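# Take the cap off a marker on a desk

## Task

Pull the cap off the marker so the two are separated, with both the marker and the cap resting on the desk at the end; the grippers must have released them and the robot must have backed away, and the robot must not have tipped over or be left leaning.

## Robot and tools

Robot: a LinearBot, an omnidirectional wheeled base carrying a vertical column roughly 1.75 m tall. A carriage slides up and down it (lift_m, 0 to 1 m) and holds two identical six-joint arms, left and right, each ending in a two-finger gripper. Arm bases sit about 0.57 m + lift_m above the floor, at x 0.27, y +0.33 (left) and -0.33 (right) on the carriage; carriage parts extend about 0.15 m below them. A hand reaches up to 0.78 m from its shoulder but only about 0.38 m beneath its arm base. The hand is about 0.16 m long, 0.10 m wide (0.14 m when open). Parked arm: joints 1-6 = 0, 0.05, 0.05, 1.45, 0, 0; parked, the robot is about 0.95 m wide and 0.7 m long. The wheel motors are weak, so they stop on contact easily.

Frames: the base frame has its origin on the floor below the base centre, x forward, y left, z up. left_hand and right_hand in results are positions in this frame of the point between each gripper's pads; quat_wxyz rotates base axes into hand axes (hand z runs along the fingers, fingers open along hand y; a hand pointing straight up with joints 1, 5, 6 at 0 gives 1,0,0,0). Odometry is the base frame at scene start, counted from wheel turns only (slip looks like travel); heading is positive to the left, -3.142 to 3.142. Hand readings drift from truth, more when stretched; a level hand droops 10-17 cm under 1 kg.

Cameras: carriage_camera (fixed, facing forward, tilted about 20 degrees down), left_wrist_camera and right_wrist_camera (looking out past the fingertips). All images are 672x504.

execute_actions: argument actions is a list holding zero or one action; cameras is an optional list of names (carriage_camera, left_wrist_camera, right_wrist_camera, or all; omitted/null means all, [] means none). An action may contain base, joints, or both; their motions begin together. base holds exactly one relative move from where the base last reported itself: translate_m (metres, forward positive, -2 to 2), strafe_m (metres, left positive, -2 to 2) or rotate_rad (radians, counter-clockwise/left positive, -6.3 to 6.3). joints is a single dictionary keyed by joint name covering both arms, each value an absolute target, not an offset: lift_m (m, 0 to 1); for each side X in left/right: X_joint1_rad (-2.617 to 3.054, swings the arm about vertical, 0 forward, positive left), X_joint2_rad (0 to 3.141, shoulder: 0 upper arm back and level, 1.57 vertical, 3.14 forward and level), X_joint3_rad (0 to 3.141, elbow: 0 folded, 3.14 straight), X_joint4_rad (-1.57 to 1.57, wrist pitch, positive lifts fingertips), X_joint5_rad (-1.57 to 1.57, wrist yaw, positive turns fingertips to the right, opposite of joint 1), X_joint6_rad (-2.094 to 2.094, roll about the finger axis, positive clockwise viewed from the forearm), X_gripper_m (0 to 0.093, pad gap in metres). Joints not named may keep pushing toward earlier targets. Unknown keys or out-of-range numbers reject the whole call with no motion. One action runs at most 15 s. An empty list just returns state and pictures.

wait: seconds (0 to 10); commands nothing, returns state and images. zoom_image: camera plus region [x0, y0, x1, y1] in pixels of that camera's latest full image, top-left origin, at most 504x504. read_manual: optional section, only "licences"; no motion. finished_scene: scene = the number of the current scene; final, and reports success.

Result lines: base_status and joint_status give how each commanded motion ended: done (for the base, wheels turned the commanded amount even if slipping), off_target (resting away from target, maybe still pushing; normal for a gripper holding something), contact_stop or time_out (target dropped, holding in place), not_followed (an arm command withheld by the self-collision check; the robot may retry those targets later), limit_stop_at_motor_heat. on_its_own reports uncommanded things; "held at" is a held target, not the position. motor_effort is percent of max, bracket = peak in the last action; readings are noisy and biased. A lift effort that keeps dropping while lowering means a hand rests on something. drive_wheels higher at rest than after a free move means the base is still pressing. Joint torques and motor temperatures are listed per arm in joint order. ARM HIT means a hard self-hit. A stop in one call cancels later movement calls in the same reply.

Cautions: the base halts on contact only after impact and may roll up to 0.3 m after an arm touches something; arms and grippers never halt on contact and will spring to targets when released. After a blocked drive, reverse about 0.2 m (or turn back), repeating if still pressed. Beware a column hitting a table edge the base slid under; backing into one can topple the robot. Tipping is likeliest with a high carriage, extended arms, loads, pulling, or abrupt stops, and only images reveal a lean. Never let the arms collide or press on each other; to free a withheld arm, move it alone first. Extended arms heat fast: 75 °C warns, 90 °C pauses that arm 10 s, 100 °C drops it. Grip force is roughly 45-60 N per pad. Avoid drops, slams and hard pushes; the robot holds its last command while you deliberate.

Each tool is called after "Request:" as name([rows], argument=value, ...), one row to a line, values as JSON.

## Session

Request:
execute_actions(actions=[])

Scene clock: 0.00 s.
Joint torques (N m, as the arm reports them, + toward a larger angle): no reading
Motor temperatures (°C, as the motors report them): left_arm=[24 24 26 25 24 25] | right_arm=[26 23 26 22 24 26]
base_odometry: x=+0.000 y=+0.000 heading=+0.000 (m, m, rad; odometry frame)
base_status: not commanded
joint_positions: lift_m=+0.303 left_joint1_rad=-0.010 left_joint2_rad=+0.028 left_joint3_rad=+0.062 left_joint4_rad=+1.427 left_joint5_rad=+0.038 left_joint6_rad=+0.001 left_gripper_m=+0.095 right_joint1_rad=+0.010 right_joint2_rad=+0.032 right_joint3_rad=+0.071 right_joint4_rad=+1.479 right_joint5_rad=+0.026 right_joint6_rad=-0.035 right_gripper_m=+0.094
joint_status: not commanded
motor_effort: lift_m=+30 drive_wheels=+3 (%)
left_hand: x=+0.2890 y=+0.3072 z=+1.3117 quat_wxyz=(+0.998, +0.019, +0.055, -0.006) (m; base frame)
right_hand: x=+0.2749 y=-0.3182 z=+1.3150 quat_wxyz=(+0.999, +0.012, +0.027, -0.013) (m; base frame)
pictures: carriage_camera, left_wrist_camera, right_wrist_camera
Images, in order (width x height): carriage_camera 672x504, left_wrist_camera 672x504, right_wrist_camera 672x504.

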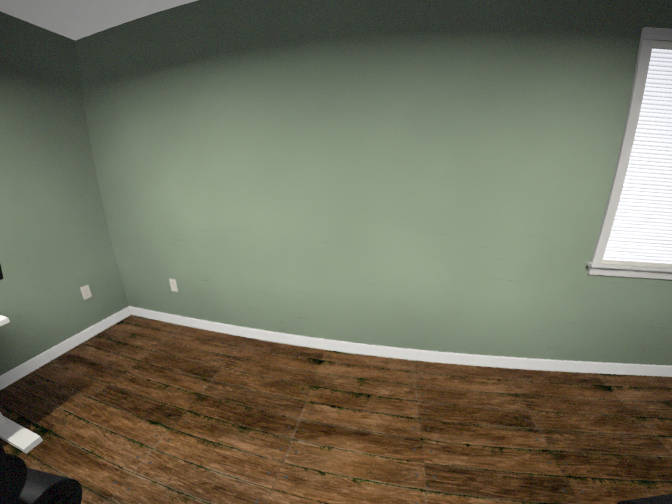

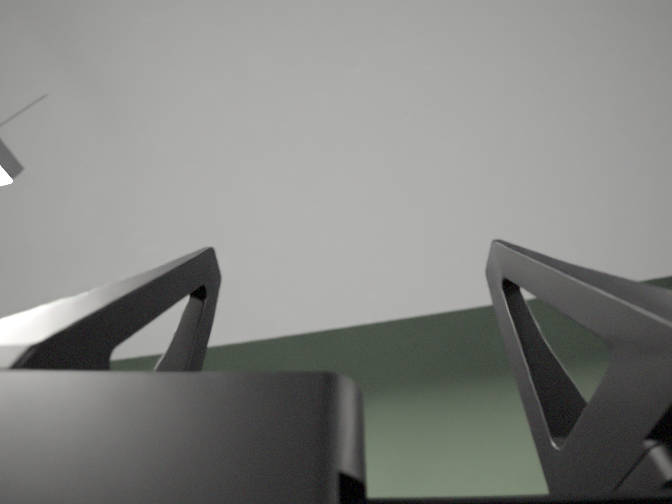

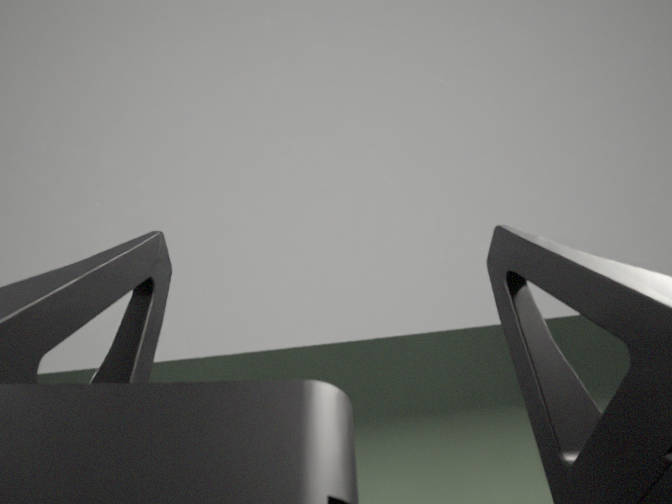

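Request:
execute_actions([
  {"base":{"rotate_rad":1.35}},
], cameras=["carriage_camera"])

Request:
zoom_image(camera="carriage_camera", region=[130,200,530,400])

Scene clock: 8.10 s.
Joint torques (N m, as the arm reports them, + toward a larger angle): left_arm=[-0.66  4.27  7.87 -0.35  0.03 -0.1 ] | right_arm=[-0.2   3.9   5.19 -0.33 -0.07  0.03]
Motor temperatures (°C, as the motors report them): left_arm=[24 25 27 25 24 25] | right_arm=[26 23 27 22 24 26]
base_odometry: x=+0.000 y=+0.000 heading=+1.349 (m, m, rad; odometry frame)
base_status: done
joint_positions: lift_m=+0.303 left_joint1_rad=-0.010 left_joint2_rad=+0.028 left_joint3_rad=+0.062 left_joint4_rad=+1.427 left_joint5_rad=+0.038 left_joint6_rad=+0.001 left_gripper_m=+0.095 right_joint1_rad=+0.010 right_joint2_rad=+0.032 right_joint3_rad=+0.071 right_joint4_rad=+1.479 right_joint5_rad=+0.026 right_joint6_rad=-0.035 right_gripper_m=+0.094
joint_status: not commanded
motor_effort: lift_m=+30(30) drive_wheels=+9(30) (%)
left_hand: x=+0.2890 y=+0.3072 z=+1.3117 quat_wxyz=(+0.998, +0.019, +0.055, -0.006) (m; base frame)
right_hand: x=+0.2749 y=-0.3182 z=+1.3150 quat_wxyz=(+0.999, +0.012, +0.027, -0.013) (m; base frame)
pictures: carriage_camera
Images, in order (width x height): carriage_camera 672x504.

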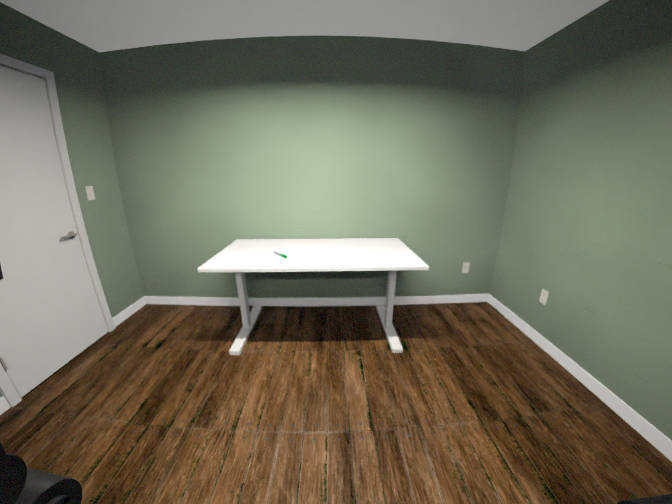

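Region (130, 200, 530, 400) of carriage_camera's 672x504 image, scaled by 1.260, with more detail than that image has.

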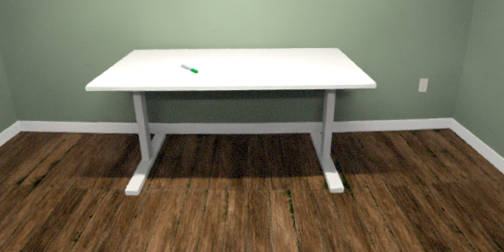

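Request:
execute_actions([
  {"base":{"strafe_m":0.33},"joints":{"lift_m":0.4}},
], cameras=[])

Request:
execute_actions([
  {"base":{"translate_m":1.05},"joints":{"left_joint1_rad":-0.5,"left_joint2_rad":1.5,"left_joint3_rad":1.2,"left_joint4_rad":-1.2,"left_joint6_rad":-1.3,"right_joint1_rad":0.5,"right_joint2_rad":1.5,"right_joint3_rad":1.2,"right_joint4_rad":-1.2,"right_joint6_rad":1.8}},
])

Scene clock: 30.70 s.
Joint torques (N m, as the arm reports them, + toward a larger angle): left_arm=[-0.63  4.31  7.88 -0.35  0.03 -0.11] | right_arm=[-0.23  3.87  5.16 -0.33 -0.06  0.03]
Motor temperatures (°C, as the motors report them): left_arm=[24 26 28 25 24 25] | right_arm=[26 24 29 23 24 26]
base_odometry: x=-0.322 y=+0.072 heading=+1.350 (m, m, rad; odometry frame)
base_status: done
joint_positions: lift_m=+0.400 left_joint1_rad=-0.010 left_joint2_rad=+0.028 left_joint3_rad=+0.062 left_joint4_rad=+1.427 left_joint5_rad=+0.038 left_joint6_rad=+0.001 left_gripper_m=+0.095 right_joint1_rad=+0.010 right_joint2_rad=+0.032 right_joint3_rad=+0.071 right_joint4_rad=+1.479 right_joint5_rad=+0.026 right_joint6_rad=-0.035 right_gripper_m=+0.094
joint_status: all done
motor_effort: lift_m=+29(35) drive_wheels=-6(22) (%)
left_hand: x=+0.2890 y=+0.3072 z=+1.4089 quat_wxyz=(+0.998, +0.019, +0.055, -0.006) (m; base frame)
right_hand: x=+0.2749 y=-0.3182 z=+1.4123 quat_wxyz=(+0.999, +0.012, +0.027, -0.013) (m; base frame)
pictures: none
No camera images: the call's "cameras" was empty. Leave "cameras" out to get every camera's image.

Scene clock: 35.20 s.
Joint torques (N m, as the arm reports them, + toward a larger angle): left_arm=[-1.06 -4.28 10.88  0.23 -0.01 -0.14] | right_arm=[ 0.4  -5.23  8.12  0.34  0.    0.07]
Motor temperatures (°C, as the motors report them): left_arm=[24 26 29 26 24 25] | right_arm=[26 25 30 23 24 26]
base_odometry: x=-0.093 y=+1.097 heading=+1.351 (m, m, rad; odometry frame)
base_status: done
joint_positions: lift_m=+0.400 left_joint1_rad=-0.495 left_joint2_rad=+1.489 left_joint3_rad=+1.180 left_joint4_rad=-1.192 left_joint5_rad=+0.038 left_joint6_rad=-1.295 left_gripper_m=+0.095 right_joint1_rad=+0.492 right_joint2_rad=+1.503 right_joint3_rad=+1.166 right_joint4_rad=-1.198 right_joint5_rad=+0.026 right_joint6_rad=+1.796 right_gripper_m=+0.094
joint_status: all done
motor_effort: lift_m=+30(31) drive_wheels=-4(33) (%)
left_hand: x=+0.4953 y=+0.1814 z=+1.0896 quat_wxyz=(+0.007, -0.389, +0.920, -0.039) (m; base frame)
right_hand: x=+0.4962 y=-0.1941 z=+1.0822 quat_wxyz=(+0.019, +0.607, +0.795, +0.011) (m; base frame)
pictures: carriage_camera, left_wrist_camera, right_wrist_camera
Images, in order (width x height): carriage_camera 672x504, left_wrist_camera 672x504, right_wrist_camera 672x504.

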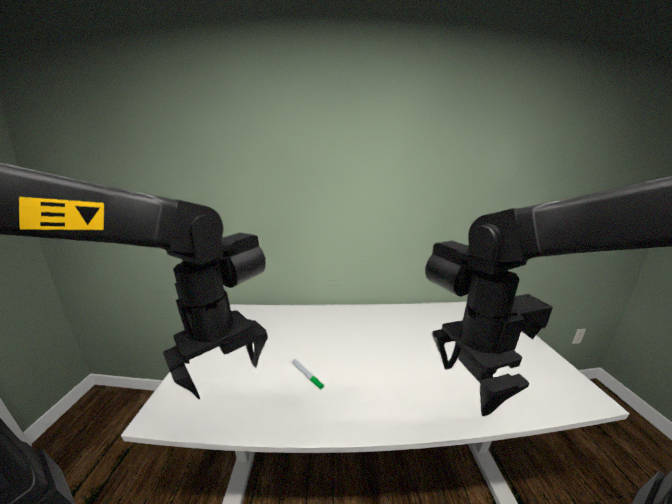

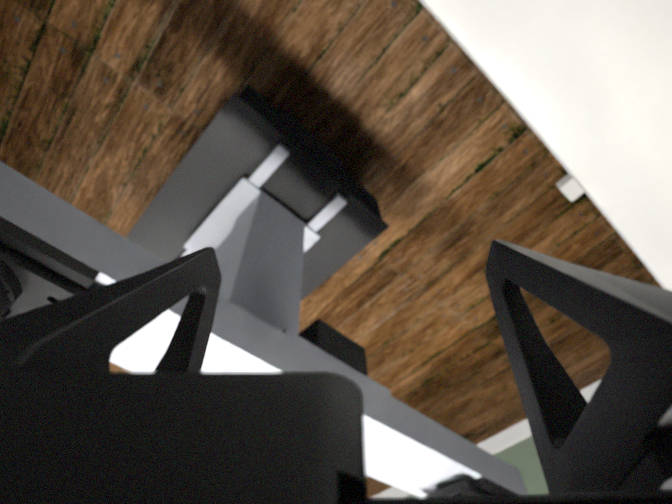

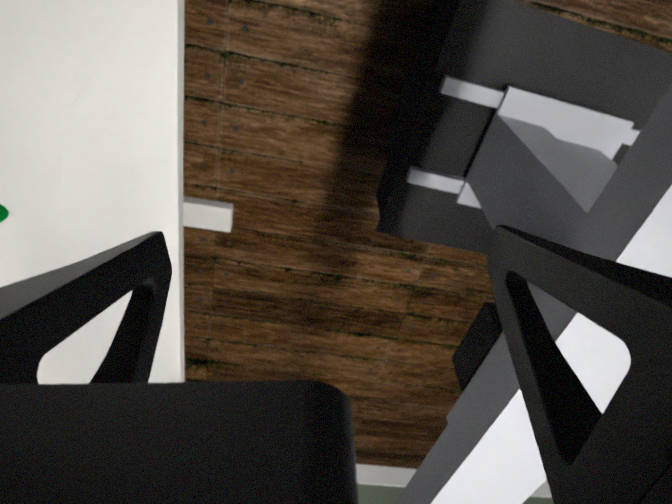

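Request:
execute_actions([
  {"base":{"translate_m":0.3},"joints":{"left_joint1_rad":-0.42,"left_joint2_rad":2.6,"left_joint3_rad":1.5,"left_joint4_rad":-0.45,"left_joint5_rad":0,"left_joint6_rad":-1.17,"right_joint1_rad":0.3,"right_joint2_rad":2.6,"right_joint3_rad":1.52,"right_joint4_rad":-0.45,"right_joint6_rad":2.05}},
])

Scene clock: 57.27 s.
Joint torques (N m, as the arm reports them, + toward a larger angle): left_arm=[ -0.68 -10.82   5.22   0.32  -0.11  -0.07] | right_arm=[ -0.04 -11.7    3.79   0.42   0.     0.09]
Motor temperatures (°C, as the motors report them): left_arm=[24 28 31 26 24 25] | right_arm=[26 27 33 23 24 26]
base_odometry: x=-0.028 y=+1.390 heading=+1.351 (m, m, rad; odometry frame)
base_status: done
joint_positions: lift_m=+0.400 left_joint1_rad=-0.420 left_joint2_rad=+2.587 left_joint3_rad=+1.510 left_joint4_rad=-0.460 left_joint5_rad=+0.008 left_joint6_rad=-1.174 left_gripper_m=+0.095 right_joint1_rad=+0.298 right_joint2_rad=+2.608 right_joint3_rad=+1.520 right_joint4_rad=-0.461 right_joint5_rad=+0.025 right_joint6_rad=+2.044 right_gripper_m=+0.094
joint_status: all done
motor_effort: lift_m=+31(31) drive_wheels=-7(38) (%)
left_hand: x=+0.6478 y=+0.1407 z=+0.7950 quat_wxyz=(+0.009, -0.368, +0.930, -0.015) (m; base frame)
right_hand: x=+0.6654 y=-0.1949 z=+0.7882 quat_wxyz=(+0.016, +0.766, +0.642, +0.005) (m; base frame)
pictures: carriage_camera, left_wrist_camera, right_wrist_camera
Images, in order (width x height): carriage_camera 672x504, left_wrist_camera 672x504, right_wrist_camera 672x504.

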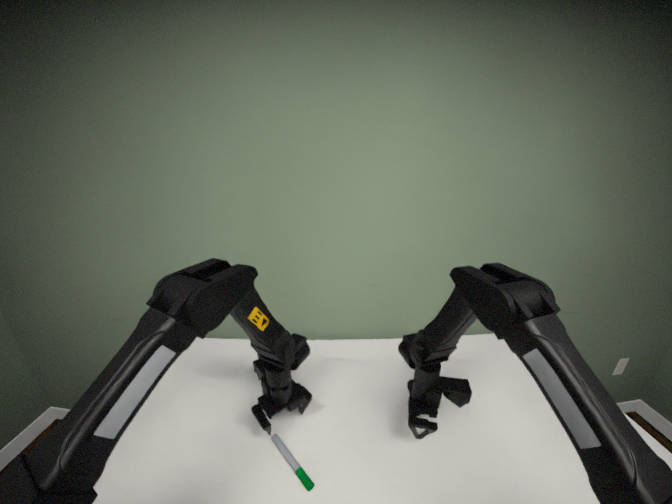

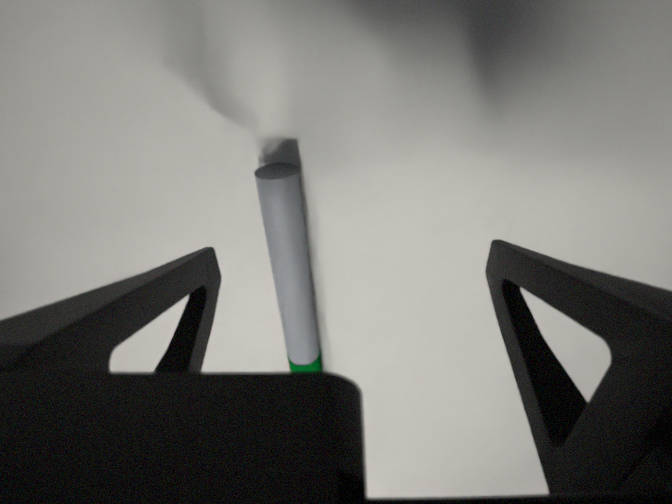

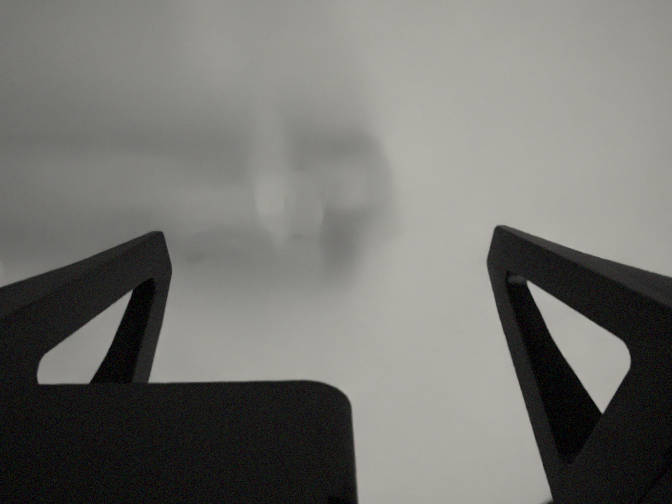

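Request:
execute_actions([
  {"base":{"translate_m":-0.05},"joints":{"lift_m":0.36,"right_joint2_rad":2.5}},
])

Scene clock: 62.70 s.
Joint torques (N m, as the arm reports them, + toward a larger angle): left_arm=[ -0.7  -11.1    5.1    0.26  -0.09  -0.07] | right_arm=[ -0.05 -12.53   4.31   0.56   0.     0.08]
Motor temperatures (°C, as the motors report them): left_arm=[24 30 31 26 24 25] | right_arm=[26 30 33 23 24 26]
base_odometry: x=-0.038 y=+1.341 heading=+1.351 (m, m, rad; odometry frame)
base_status: done
joint_positions: lift_m=+0.360 left_joint1_rad=-0.420 left_joint2_rad=+2.591 left_joint3_rad=+1.510 left_joint4_rad=-0.450 left_joint5_rad=+0.007 left_joint6_rad=-1.174 left_gripper_m=+0.095 right_joint1_rad=+0.298 right_joint2_rad=+2.518 right_joint3_rad=+1.520 right_joint4_rad=-0.454 right_joint5_rad=+0.025 right_joint6_rad=+2.044 right_gripper_m=+0.094
joint_status: all done
motor_effort: lift_m=+31(31) drive_wheels=+6(26) (%)
left_hand: x=+0.6489 y=+0.1403 z=+0.7534 quat_wxyz=(+0.011, -0.368, +0.930, -0.017) (m; base frame)
right_hand: x=+0.6914 y=-0.1868 z=+0.7857 quat_wxyz=(+0.035, +0.765, +0.641, +0.050) (m; base frame)
pictures: carriage_camera, left_wrist_camera, right_wrist_camera
Images, in order (width x height): carriage_camera 672x504, left_wrist_camera 672x504, right_wrist_camera 672x504.

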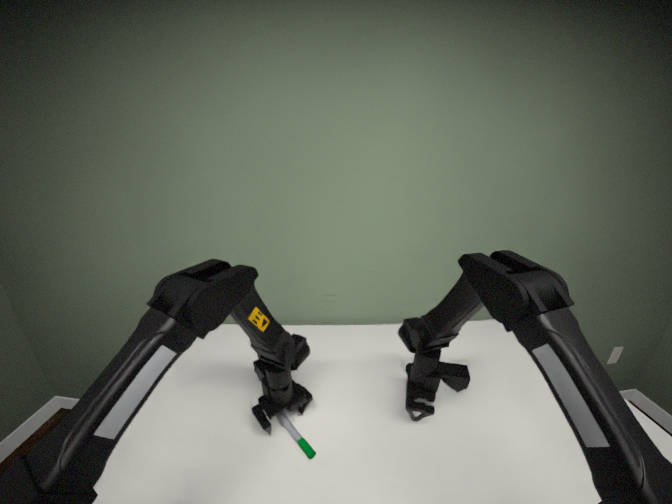

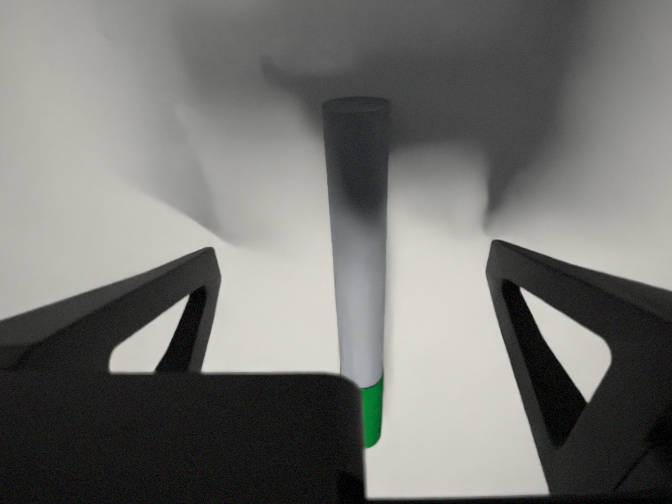

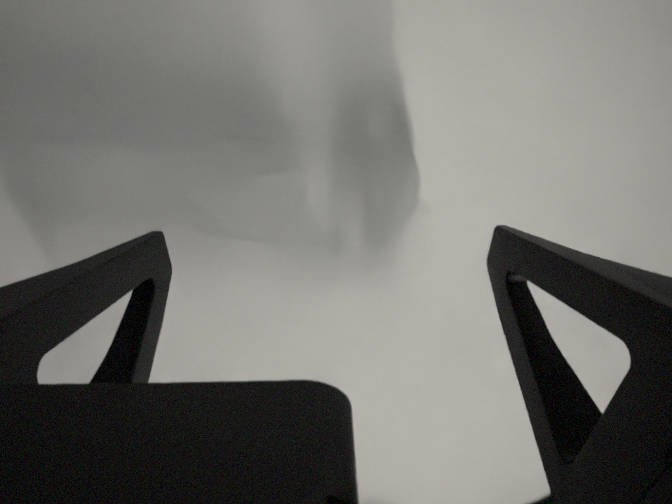

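Request:
execute_actions([
  {"joints":{"lift_m":0.345,"left_gripper_m":0.04}},
], cameras=["left_wrist_camera"])

Scene clock: 68.37 s.
Joint torques (N m, as the arm reports them, + toward a larger angle): left_arm=[ -0.67 -10.85   5.23   0.28  -0.05  -0.07] | right_arm=[ -0.05 -12.15   4.32   0.58   0.     0.08]
Motor temperatures (°C, as the motors report them): left_arm=[24 33 31 26 24 25] | right_arm=[26 33 32 23 24 26]
base_odometry: x=-0.038 y=+1.341 heading=+1.351 (m, m, rad; odometry frame)
base_status: not commanded
joint_positions: lift_m=+0.345 left_joint1_rad=-0.420 left_joint2_rad=+2.587 left_joint3_rad=+1.510 left_joint4_rad=-0.459 left_joint5_rad=+0.002 left_joint6_rad=-1.174 left_gripper_m=+0.040 right_joint1_rad=+0.298 right_joint2_rad=+2.513 right_joint3_rad=+1.520 right_joint4_rad=-0.454 right_joint5_rad=+0.025 right_joint6_rad=+2.044 right_gripper_m=+0.094
joint_status: all done
motor_effort: lift_m=+30(31) drive_wheels=-4(1) (%)
left_hand: x=+0.6482 y=+0.1416 z=+0.7398 quat_wxyz=(+0.011, -0.368, +0.930, -0.013) (m; base frame)
right_hand: x=+0.6927 y=-0.1865 z=+0.7729 quat_wxyz=(+0.036, +0.765, +0.641, +0.052) (m; base frame)
pictures: left_wrist_camera
Images, in order (width x height): left_wrist_camera 672x504.

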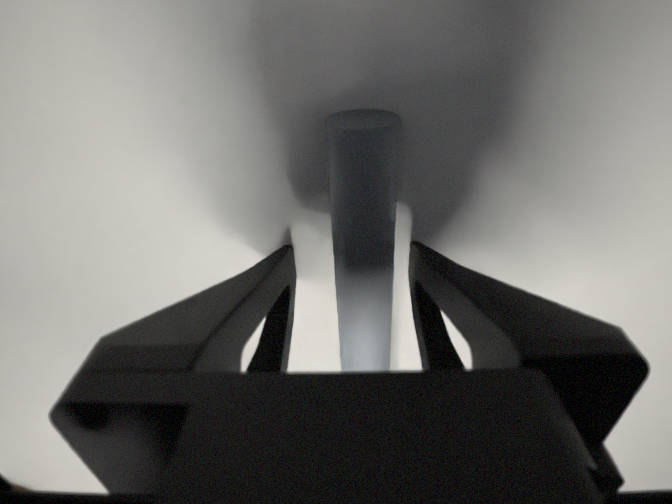

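Request:
execute_actions([
  {"joints":{"lift_m":0.339}},
], cameras=[])

Request:
execute_actions([
  {"joints":{"left_gripper_m":0}},
], cameras=["left_wrist_camera"])

Scene clock: 75.57 s.
Joint torques (N m, as the arm reports them, + toward a larger angle): left_arm=[-0.68 -9.84  5.25  0.44 -0.05 -0.07] | right_arm=[ -0.07 -12.11   4.32   0.59   0.     0.08]
Motor temperatures (°C, as the motors report them): left_arm=[24 35 30 26 24 25] | right_arm=[26 36 32 23 24 26]
base_odometry: x=-0.038 y=+1.341 heading=+1.351 (m, m, rad; odometry frame)
base_status: not commanded
joint_positions: lift_m=+0.339 left_joint1_rad=-0.420 left_joint2_rad=+2.573 left_joint3_rad=+1.510 left_joint4_rad=-0.473 left_joint5_rad=+0.002 left_joint6_rad=-1.174 left_gripper_m=+0.040 right_joint1_rad=+0.298 right_joint2_rad=+2.511 right_joint3_rad=+1.520 right_joint4_rad=-0.454 right_joint5_rad=+0.025 right_joint6_rad=+2.044 right_gripper_m=+0.094
joint_status: all done
motor_effort: lift_m=+29(30) drive_wheels=+4(5) (%)
left_hand: x=+0.6488 y=+0.1414 z=+0.7394 quat_wxyz=(+0.011, -0.368, +0.930, -0.013) (m; base frame)
right_hand: x=+0.6930 y=-0.1864 z=+0.7674 quat_wxyz=(+0.036, +0.765, +0.641, +0.053) (m; base frame)
pictures: none
No camera images: the call's "cameras" was empty. Leave "cameras" out to get every camera's image.

Scene clock: 76.13 s.
Joint torques (N m, as the arm reports them, + toward a larger angle): left_arm=[-0.65 -9.89  5.31  0.45 -0.06 -0.07] | right_arm=[ -0.11 -12.13   4.34   0.59   0.     0.08]
Motor temperatures (°C, as the motors report them): left_arm=[24 35 30 26 24 25] | right_arm=[26 37 32 23 24 26]
base_odometry: x=-0.038 y=+1.341 heading=+1.351 (m, m, rad; odometry frame)
base_status: not commanded
joint_positions: lift_m=+0.339 left_joint1_rad=-0.420 left_joint2_rad=+2.573 left_joint3_rad=+1.510 left_joint4_rad=-0.472 left_joint5_rad=+0.002 left_joint6_rad=-1.173 left_gripper_m=+0.017 right_joint1_rad=+0.298 right_joint2_rad=+2.511 right_joint3_rad=+1.520 right_joint4_rad=-0.454 right_joint5_rad=+0.025 right_joint6_rad=+2.044 right_gripper_m=+0.094
joint_status: left_gripper_m off_target (ended at +0.017, target +0.000)
motor_effort: lift_m=+29(29) drive_wheels=+3(3) (%)
left_hand: x=+0.6492 y=+0.1412 z=+0.7395 quat_wxyz=(+0.012, -0.368, +0.930, -0.014) (m; base frame)
right_hand: x=+0.6930 y=-0.1864 z=+0.7674 quat_wxyz=(+0.036, +0.765, +0.641, +0.053) (m; base frame)
pictures: left_wrist_camera
Images, in order (width x height): left_wrist_camera 672x504.

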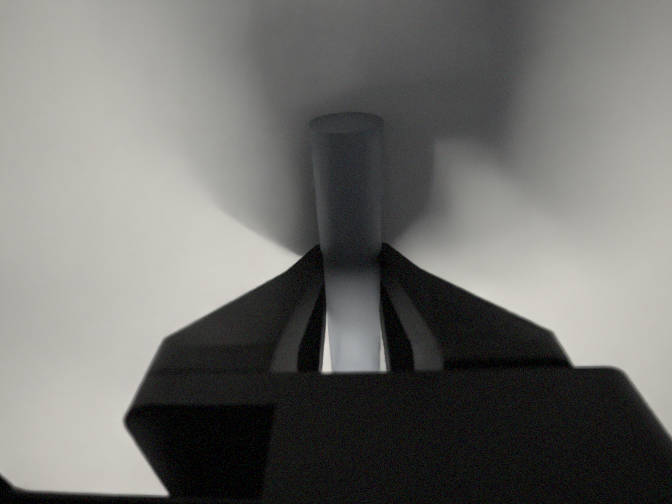

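Request:
execute_actions([
  {"joints":{"lift_m":0.38,"right_joint5_rad":-0.6,"right_joint6_rad":2.09}},
], cameras=[])

Request:
execute_actions([
  {"joints":{"left_joint1_rad":-0.6,"left_joint6_rad":-2.09,"right_joint1_rad":0.38,"right_joint2_rad":2.73,"right_joint3_rad":1.75,"right_joint4_rad":-0.55}},
])

Scene clock: 97.03 s.
Joint torques (N m, as the arm reports them, + toward a larger angle): left_arm=[ -0.73 -11.07   5.11   0.29  -0.05  -0.07] | right_arm=[ -0.07 -11.46   4.37   0.58  -0.35   0.1 ]
Motor temperatures (°C, as the motors report them): left_arm=[24 39 30 26 24 25] | right_arm=[26 43 32 23 24 26]
base_odometry: x=-0.038 y=+1.341 heading=+1.351 (m, m, rad; odometry frame)
base_status: not commanded
joint_positions: lift_m=+0.380 left_joint1_rad=-0.420 left_joint2_rad=+2.590 left_joint3_rad=+1.510 left_joint4_rad=-0.458 left_joint5_rad=+0.002 left_joint6_rad=-1.173 left_gripper_m=+0.017 right_joint1_rad=+0.298 right_joint2_rad=+2.503 right_joint3_rad=+1.520 right_joint4_rad=-0.453 right_joint5_rad=-0.592 right_joint6_rad=+2.083 right_gripper_m=+0.094
joint_status: all done
motor_effort: lift_m=+30(35) drive_wheels=+3(0) (%)
left_hand: x=+0.6478 y=+0.1418 z=+0.7738 quat_wxyz=(+0.011, -0.368, +0.930, -0.012) (m; base frame)
right_hand: x=+0.6619 y=-0.0910 z=+0.8408 quat_wxyz=(-0.246, +0.731, +0.614, +0.167) (m; base frame)
pictures: none
No camera images: the call's "cameras" was empty. Leave "cameras" out to get every camera's image.

Scene clock: 98.43 s.
Joint torques (N m, as the arm reports them, + toward a larger angle): left_arm=[ -0.41 -11.05   5.05   0.2   -0.04  -0.14] | right_arm=[ -0.82 -12.61   5.92   0.16  -0.33   0.11]
Motor temperatures (°C, as the motors report them): left_arm=[24 39 30 26 24 25] | right_arm=[26 43 32 23 24 26]
base_odometry: x=-0.038 y=+1.341 heading=+1.351 (m, m, rad; odometry frame)
base_status: not commanded
joint_positions: lift_m=+0.380 left_joint1_rad=-0.603 left_joint2_rad=+2.590 left_joint3_rad=+1.510 left_joint4_rad=-0.458 left_joint5_rad=+0.001 left_joint6_rad=-2.085 left_gripper_m=+0.017 right_joint1_rad=+0.388 right_joint2_rad=+2.740 right_joint3_rad=+1.724 right_joint4_rad=-0.540 right_joint5_rad=-0.595 right_joint6_rad=+2.084 right_gripper_m=+0.094
joint_status: all done
motor_effort: lift_m=+30(30) drive_wheels=+2(1) (%)
left_hand: x=+0.6100 y=+0.0747 z=+0.7738 quat_wxyz=(+0.003, -0.675, +0.738, -0.016) (m; base frame)
right_hand: x=+0.6399 y=-0.0561 z=+0.7792 quat_wxyz=(-0.275, +0.716, +0.634, +0.103) (m; base frame)
pictures: carriage_camera, left_wrist_camera, right_wrist_camera
Images, in order (width x height): carriage_camera 672x504, left_wrist_camera 672x504, right_wrist_camera 672x504.

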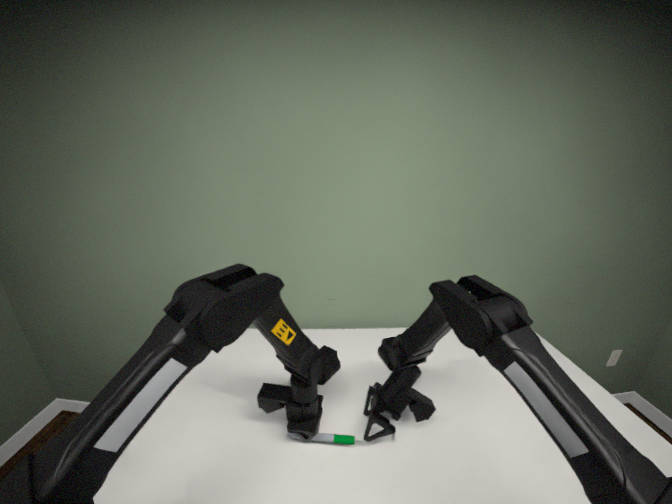

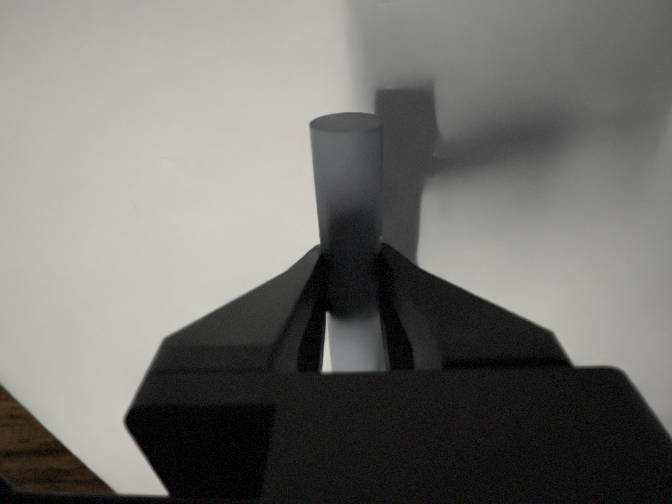

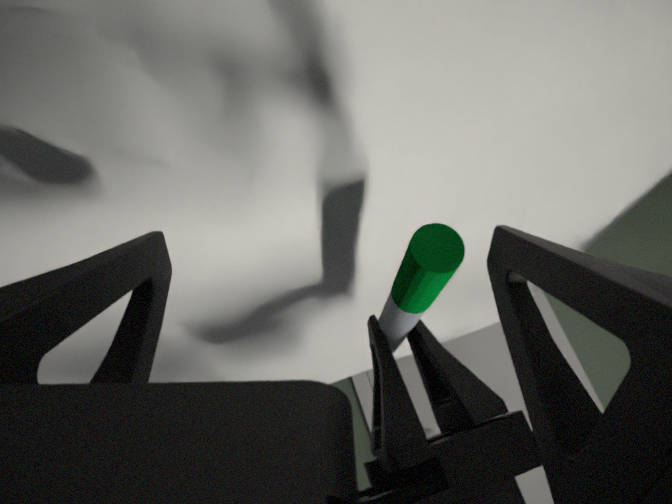

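Request:
execute_actions([
  {"joints":{"right_joint1_rad":0.47,"right_joint5_rad":-0.7,"right_joint2_rad":2.76}},
])

Scene clock: 114.60 s.
Joint torques (N m, as the arm reports them, + toward a larger angle): left_arm=[ -0.39 -10.98   5.09   0.18  -0.04  -0.14] | right_arm=[ -0.79 -11.81   5.78   0.12  -0.38   0.12]
Motor temperatures (°C, as the motors report them): left_arm=[24 42 29 26 24 25] | right_arm=[26 48 33 23 24 26]
base_odometry: x=-0.038 y=+1.341 heading=+1.351 (m, m, rad; odometry frame)
base_status: not commanded
joint_positions: lift_m=+0.380 left_joint1_rad=-0.603 left_joint2_rad=+2.590 left_joint3_rad=+1.510 left_joint4_rad=-0.458 left_joint5_rad=+0.001 left_joint6_rad=-2.085 left_gripper_m=+0.017 right_joint1_rad=+0.478 right_joint2_rad=+2.759 right_joint3_rad=+1.724 right_joint4_rad=-0.540 right_joint5_rad=-0.694 right_joint6_rad=+2.084 right_gripper_m=+0.094
joint_status: all done
motor_effort: lift_m=+30(30) drive_wheels=+5(2) (%)
left_hand: x=+0.6100 y=+0.0747 z=+0.7738 quat_wxyz=(+0.003, -0.675, +0.738, -0.016) (m; base frame)
right_hand: x=+0.6038 y=-0.0135 z=+0.7813 quat_wxyz=(-0.326, +0.677, +0.653, +0.095) (m; base frame)
pictures: carriage_camera, left_wrist_camera, right_wrist_camera
Images, in order (width x height): carriage_camera 672x504, left_wrist_camera 672x504, right_wrist_camera 672x504.

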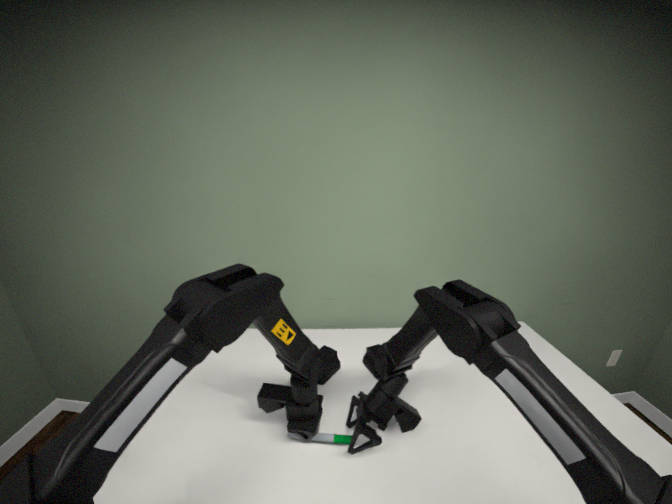

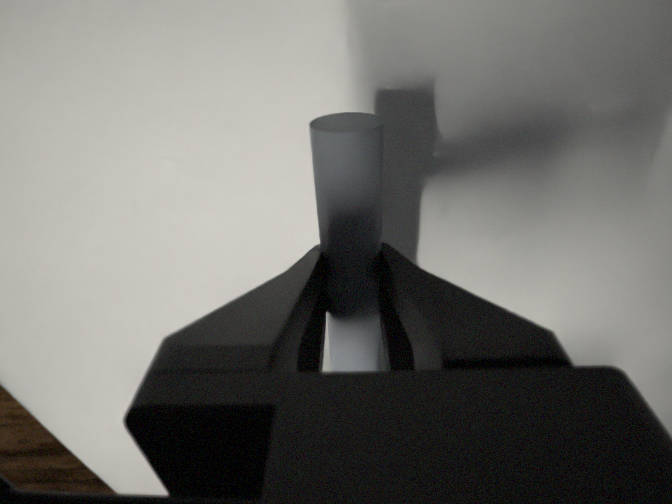

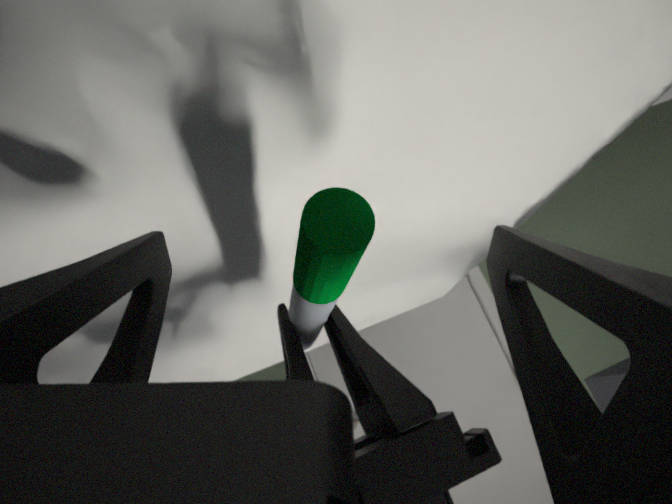

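Request:
execute_actions([
  {"joints":{"right_joint2_rad":2.68,"right_joint3_rad":1.39,"right_joint4_rad":0.065}},
])

Scene clock: 123.77 s.
Joint torques (N m, as the arm reports them, + toward a larger angle): left_arm=[ -0.36 -10.95   5.11   0.2   -0.04  -0.14] | right_arm=[ -0.83 -11.55   2.69   1.13  -0.36   0.09]
Motor temperatures (°C, as the motors report them): left_arm=[24 44 29 26 24 25] | right_arm=[26 49 33 23 24 26]
base_odometry: x=-0.038 y=+1.341 heading=+1.351 (m, m, rad; odometry frame)
base_status: not commanded
joint_positions: lift_m=+0.380 left_joint1_rad=-0.603 left_joint2_rad=+2.590 left_joint3_rad=+1.510 left_joint4_rad=-0.458 left_joint5_rad=+0.001 left_joint6_rad=-2.085 left_gripper_m=+0.017 right_joint1_rad=+0.478 right_joint2_rad=+2.687 right_joint3_rad=+1.399 right_joint4_rad=+0.049 right_joint5_rad=-0.695 right_joint6_rad=+2.084 right_gripper_m=+0.094
joint_status: all done
motor_effort: lift_m=+30(30) drive_wheels=+3(5) (%)
left_hand: x=+0.6100 y=+0.0747 z=+0.7737 quat_wxyz=(+0.003, -0.675, +0.738, -0.016) (m; base frame)
right_hand: x=+0.6123 y=-0.0090 z=+0.7715 quat_wxyz=(-0.277, +0.628, +0.685, +0.245) (m; base frame)
pictures: carriage_camera, left_wrist_camera, right_wrist_camera
Images, in order (width x height): carriage_camera 672x504, left_wrist_camera 672x504, right_wrist_camera 672x504.

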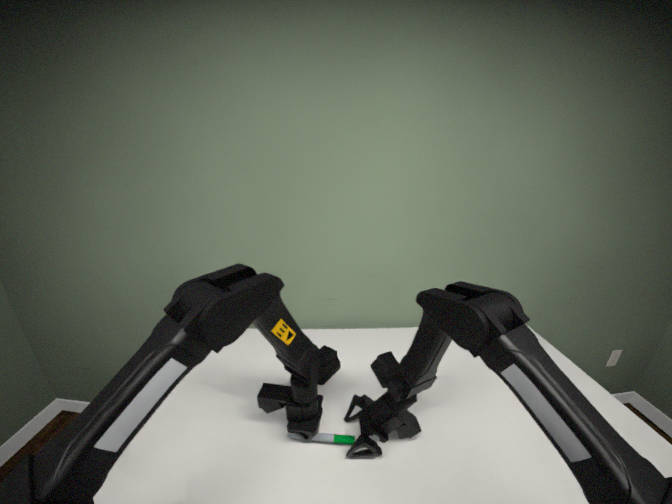

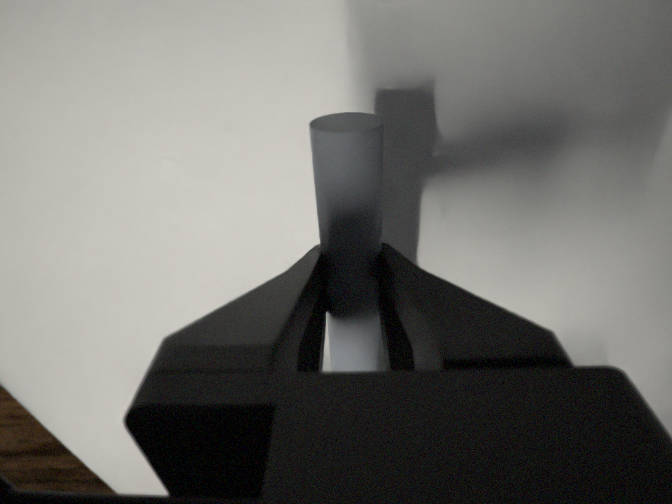

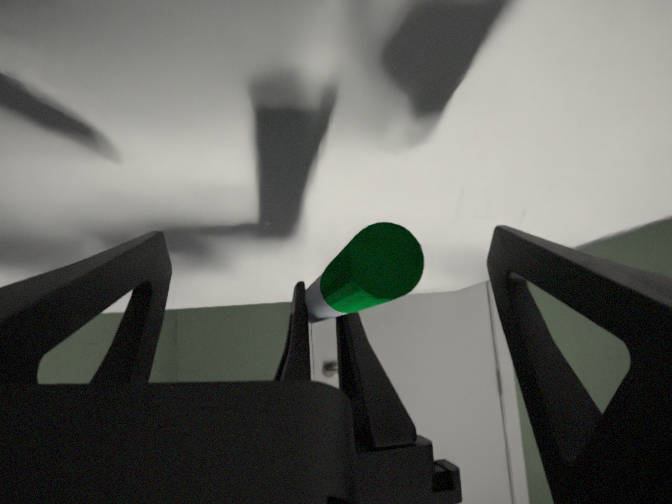

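Request:
execute_actions([
  {"joints":{"right_joint1_rad":0.51}},
], cameras=["right_wrist_camera"])

Request:
execute_actions([
  {"joints":{"right_gripper_m":0}},
])

Scene clock: 127.73 s.
Joint torques (N m, as the arm reports them, + toward a larger angle): left_arm=[ -0.39 -10.92   5.06   0.2   -0.04  -0.15] | right_arm=[  0.1  -11.56   2.68   1.13  -0.36   0.09]
Motor temperatures (°C, as the motors report them): left_arm=[24 44 29 26 24 25] | right_arm=[26 49 33 23 24 26]
base_odometry: x=-0.038 y=+1.341 heading=+1.351 (m, m, rad; odometry frame)
base_status: not commanded
joint_positions: lift_m=+0.380 left_joint1_rad=-0.603 left_joint2_rad=+2.590 left_joint3_rad=+1.510 left_joint4_rad=-0.458 left_joint5_rad=+0.001 left_joint6_rad=-2.085 left_gripper_m=+0.017 right_joint1_rad=+0.506 right_joint2_rad=+2.687 right_joint3_rad=+1.399 right_joint4_rad=+0.049 right_joint5_rad=-0.695 right_joint6_rad=+2.084 right_gripper_m=+0.094
joint_status: all done
motor_effort: lift_m=+30(30) drive_wheels=+4(1) (%)
left_hand: x=+0.6100 y=+0.0747 z=+0.7737 quat_wxyz=(+0.003, -0.675, +0.738, -0.016) (m; base frame)
right_hand: x=+0.6038 y=+0.0005 z=+0.7715 quat_wxyz=(-0.281, +0.618, +0.693, +0.241) (m; base frame)
pictures: right_wrist_camera
Images, in order (width x height): right_wrist_camera 672x504.

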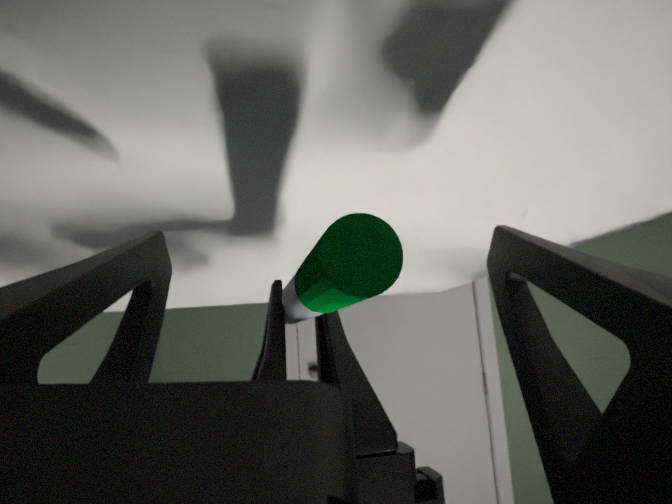

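Scene clock: 128.47 s.
Joint torques (N m, as the arm reports them, + toward a larger angle): left_arm=[ -0.44 -10.91   5.07   0.21  -0.03  -0.1 ] | right_arm=[  0.1  -11.54   2.71   1.1   -0.38   0.06]
Motor temperatures (°C, as the motors report them): left_arm=[24 45 29 26 24 25] | right_arm=[26 49 33 23 24 26]
base_odometry: x=-0.038 y=+1.341 heading=+1.351 (m, m, rad; odometry frame)
base_status: not commanded
joint_positions: lift_m=+0.380 left_joint1_rad=-0.603 left_joint2_rad=+2.590 left_joint3_rad=+1.510 left_joint4_rad=-0.459 left_joint5_rad=-0.001 left_joint6_rad=-2.088 left_gripper_m=+0.017 right_joint1_rad=+0.506 right_joint2_rad=+2.687 right_joint3_rad=+1.399 right_joint4_rad=+0.051 right_joint5_rad=-0.692 right_joint6_rad=+2.087 right_gripper_m=+0.019
joint_status: right_gripper_m off_target (ended at +0.019, target +0.000)
motor_effort: lift_m=+30(30) drive_wheels=+3(0) (%)
left_hand: x=+0.6102 y=+0.0753 z=+0.7737 quat_wxyz=(+0.004, -0.676, +0.736, -0.015) (m; base frame)
right_hand: x=+0.6043 y=+0.0004 z=+0.7714 quat_wxyz=(-0.280, +0.620, +0.693, +0.241) (m; base frame)
pictures: carriage_camera, left_wrist_camera, right_wrist_camera
Images, in order (width x height): carriage_camera 672x504, left_wrist_camera 672x504, right_wrist_camera 672x504.

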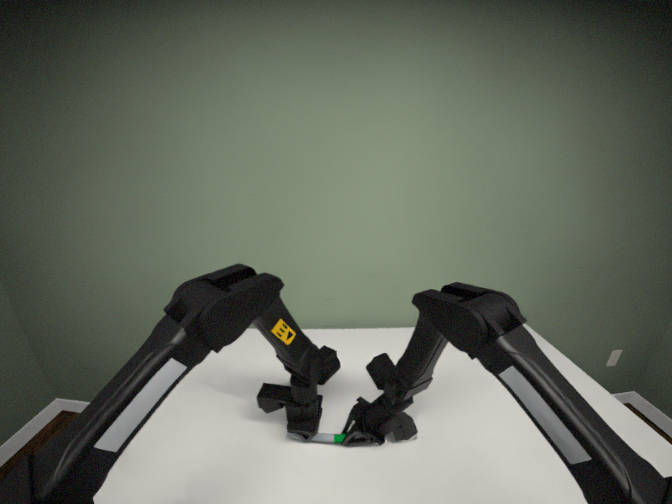

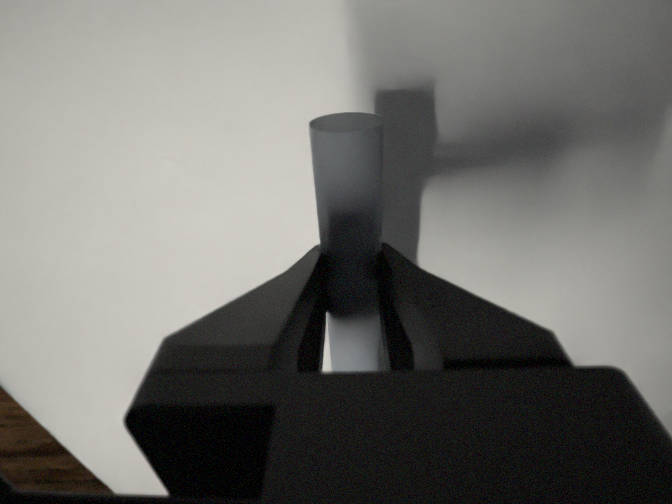

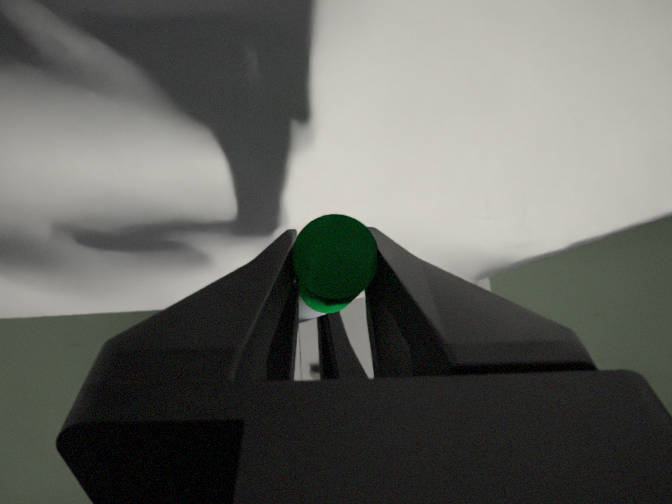

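Request:
execute_actions([
  {"joints":{"right_joint1_rad":0.39,"left_joint1_rad":-0.43}},
])

Scene clock: 134.33 s.
Joint torques (N m, as the arm reports them, + toward a larger angle): left_arm=[ -1.02 -11.05   5.1    0.16  -0.05  -0.12] | right_arm=[  0.45 -11.58   2.78   1.02  -0.34   0.06]
Motor temperatures (°C, as the motors report them): left_arm=[24 45 29 26 24 25] | right_arm=[26 50 32 23 24 26]
base_odometry: x=-0.038 y=+1.341 heading=+1.351 (m, m, rad; odometry frame)
base_status: not commanded
joint_positions: lift_m=+0.380 left_joint1_rad=-0.426 left_joint2_rad=+2.590 left_joint3_rad=+1.510 left_joint4_rad=-0.453 left_joint5_rad=+0.002 left_joint6_rad=-2.088 left_gripper_m=+0.017 right_joint1_rad=+0.382 right_joint2_rad=+2.687 right_joint3_rad=+1.399 right_joint4_rad=+0.062 right_joint5_rad=-0.697 right_joint6_rad=+2.087 right_gripper_m=+0.018
joint_status: all done
motor_effort: lift_m=+30(30) drive_wheels=-4(5) (%)
left_hand: x=+0.6478 y=+0.1388 z=+0.7738 quat_wxyz=(+0.005, -0.738, +0.674, -0.018) (m; base frame)
right_hand: x=+0.6421 y=-0.0429 z=+0.7726 quat_wxyz=(-0.264, +0.659, +0.653, +0.263) (m; base frame)
pictures: carriage_camera, left_wrist_camera, right_wrist_camera
Images, in order (width x height): carriage_camera 672x504, left_wrist_camera 672x504, right_wrist_camera 672x504.

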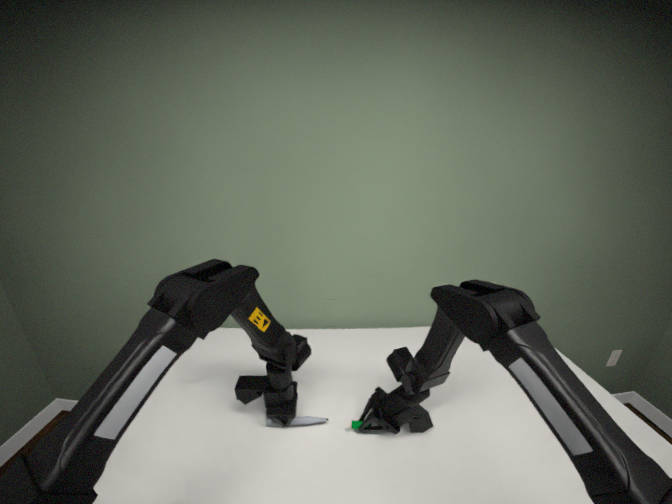

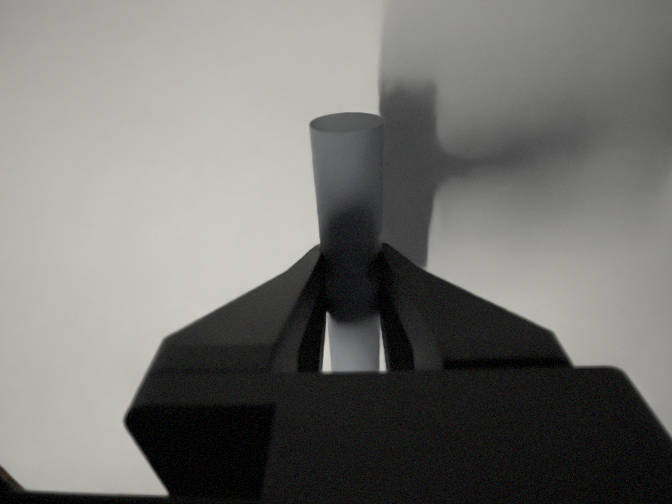

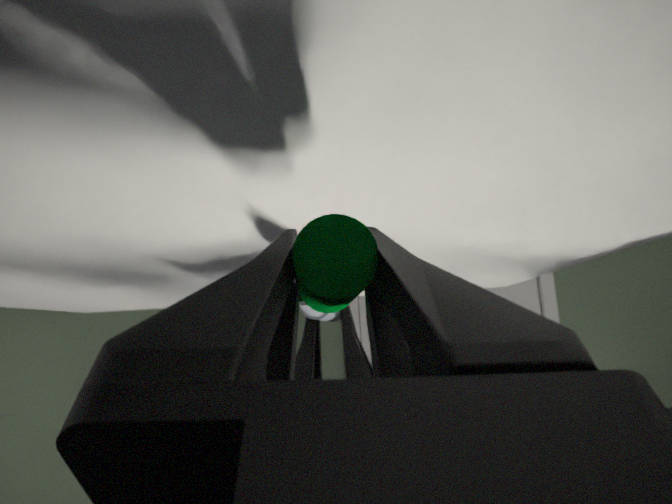

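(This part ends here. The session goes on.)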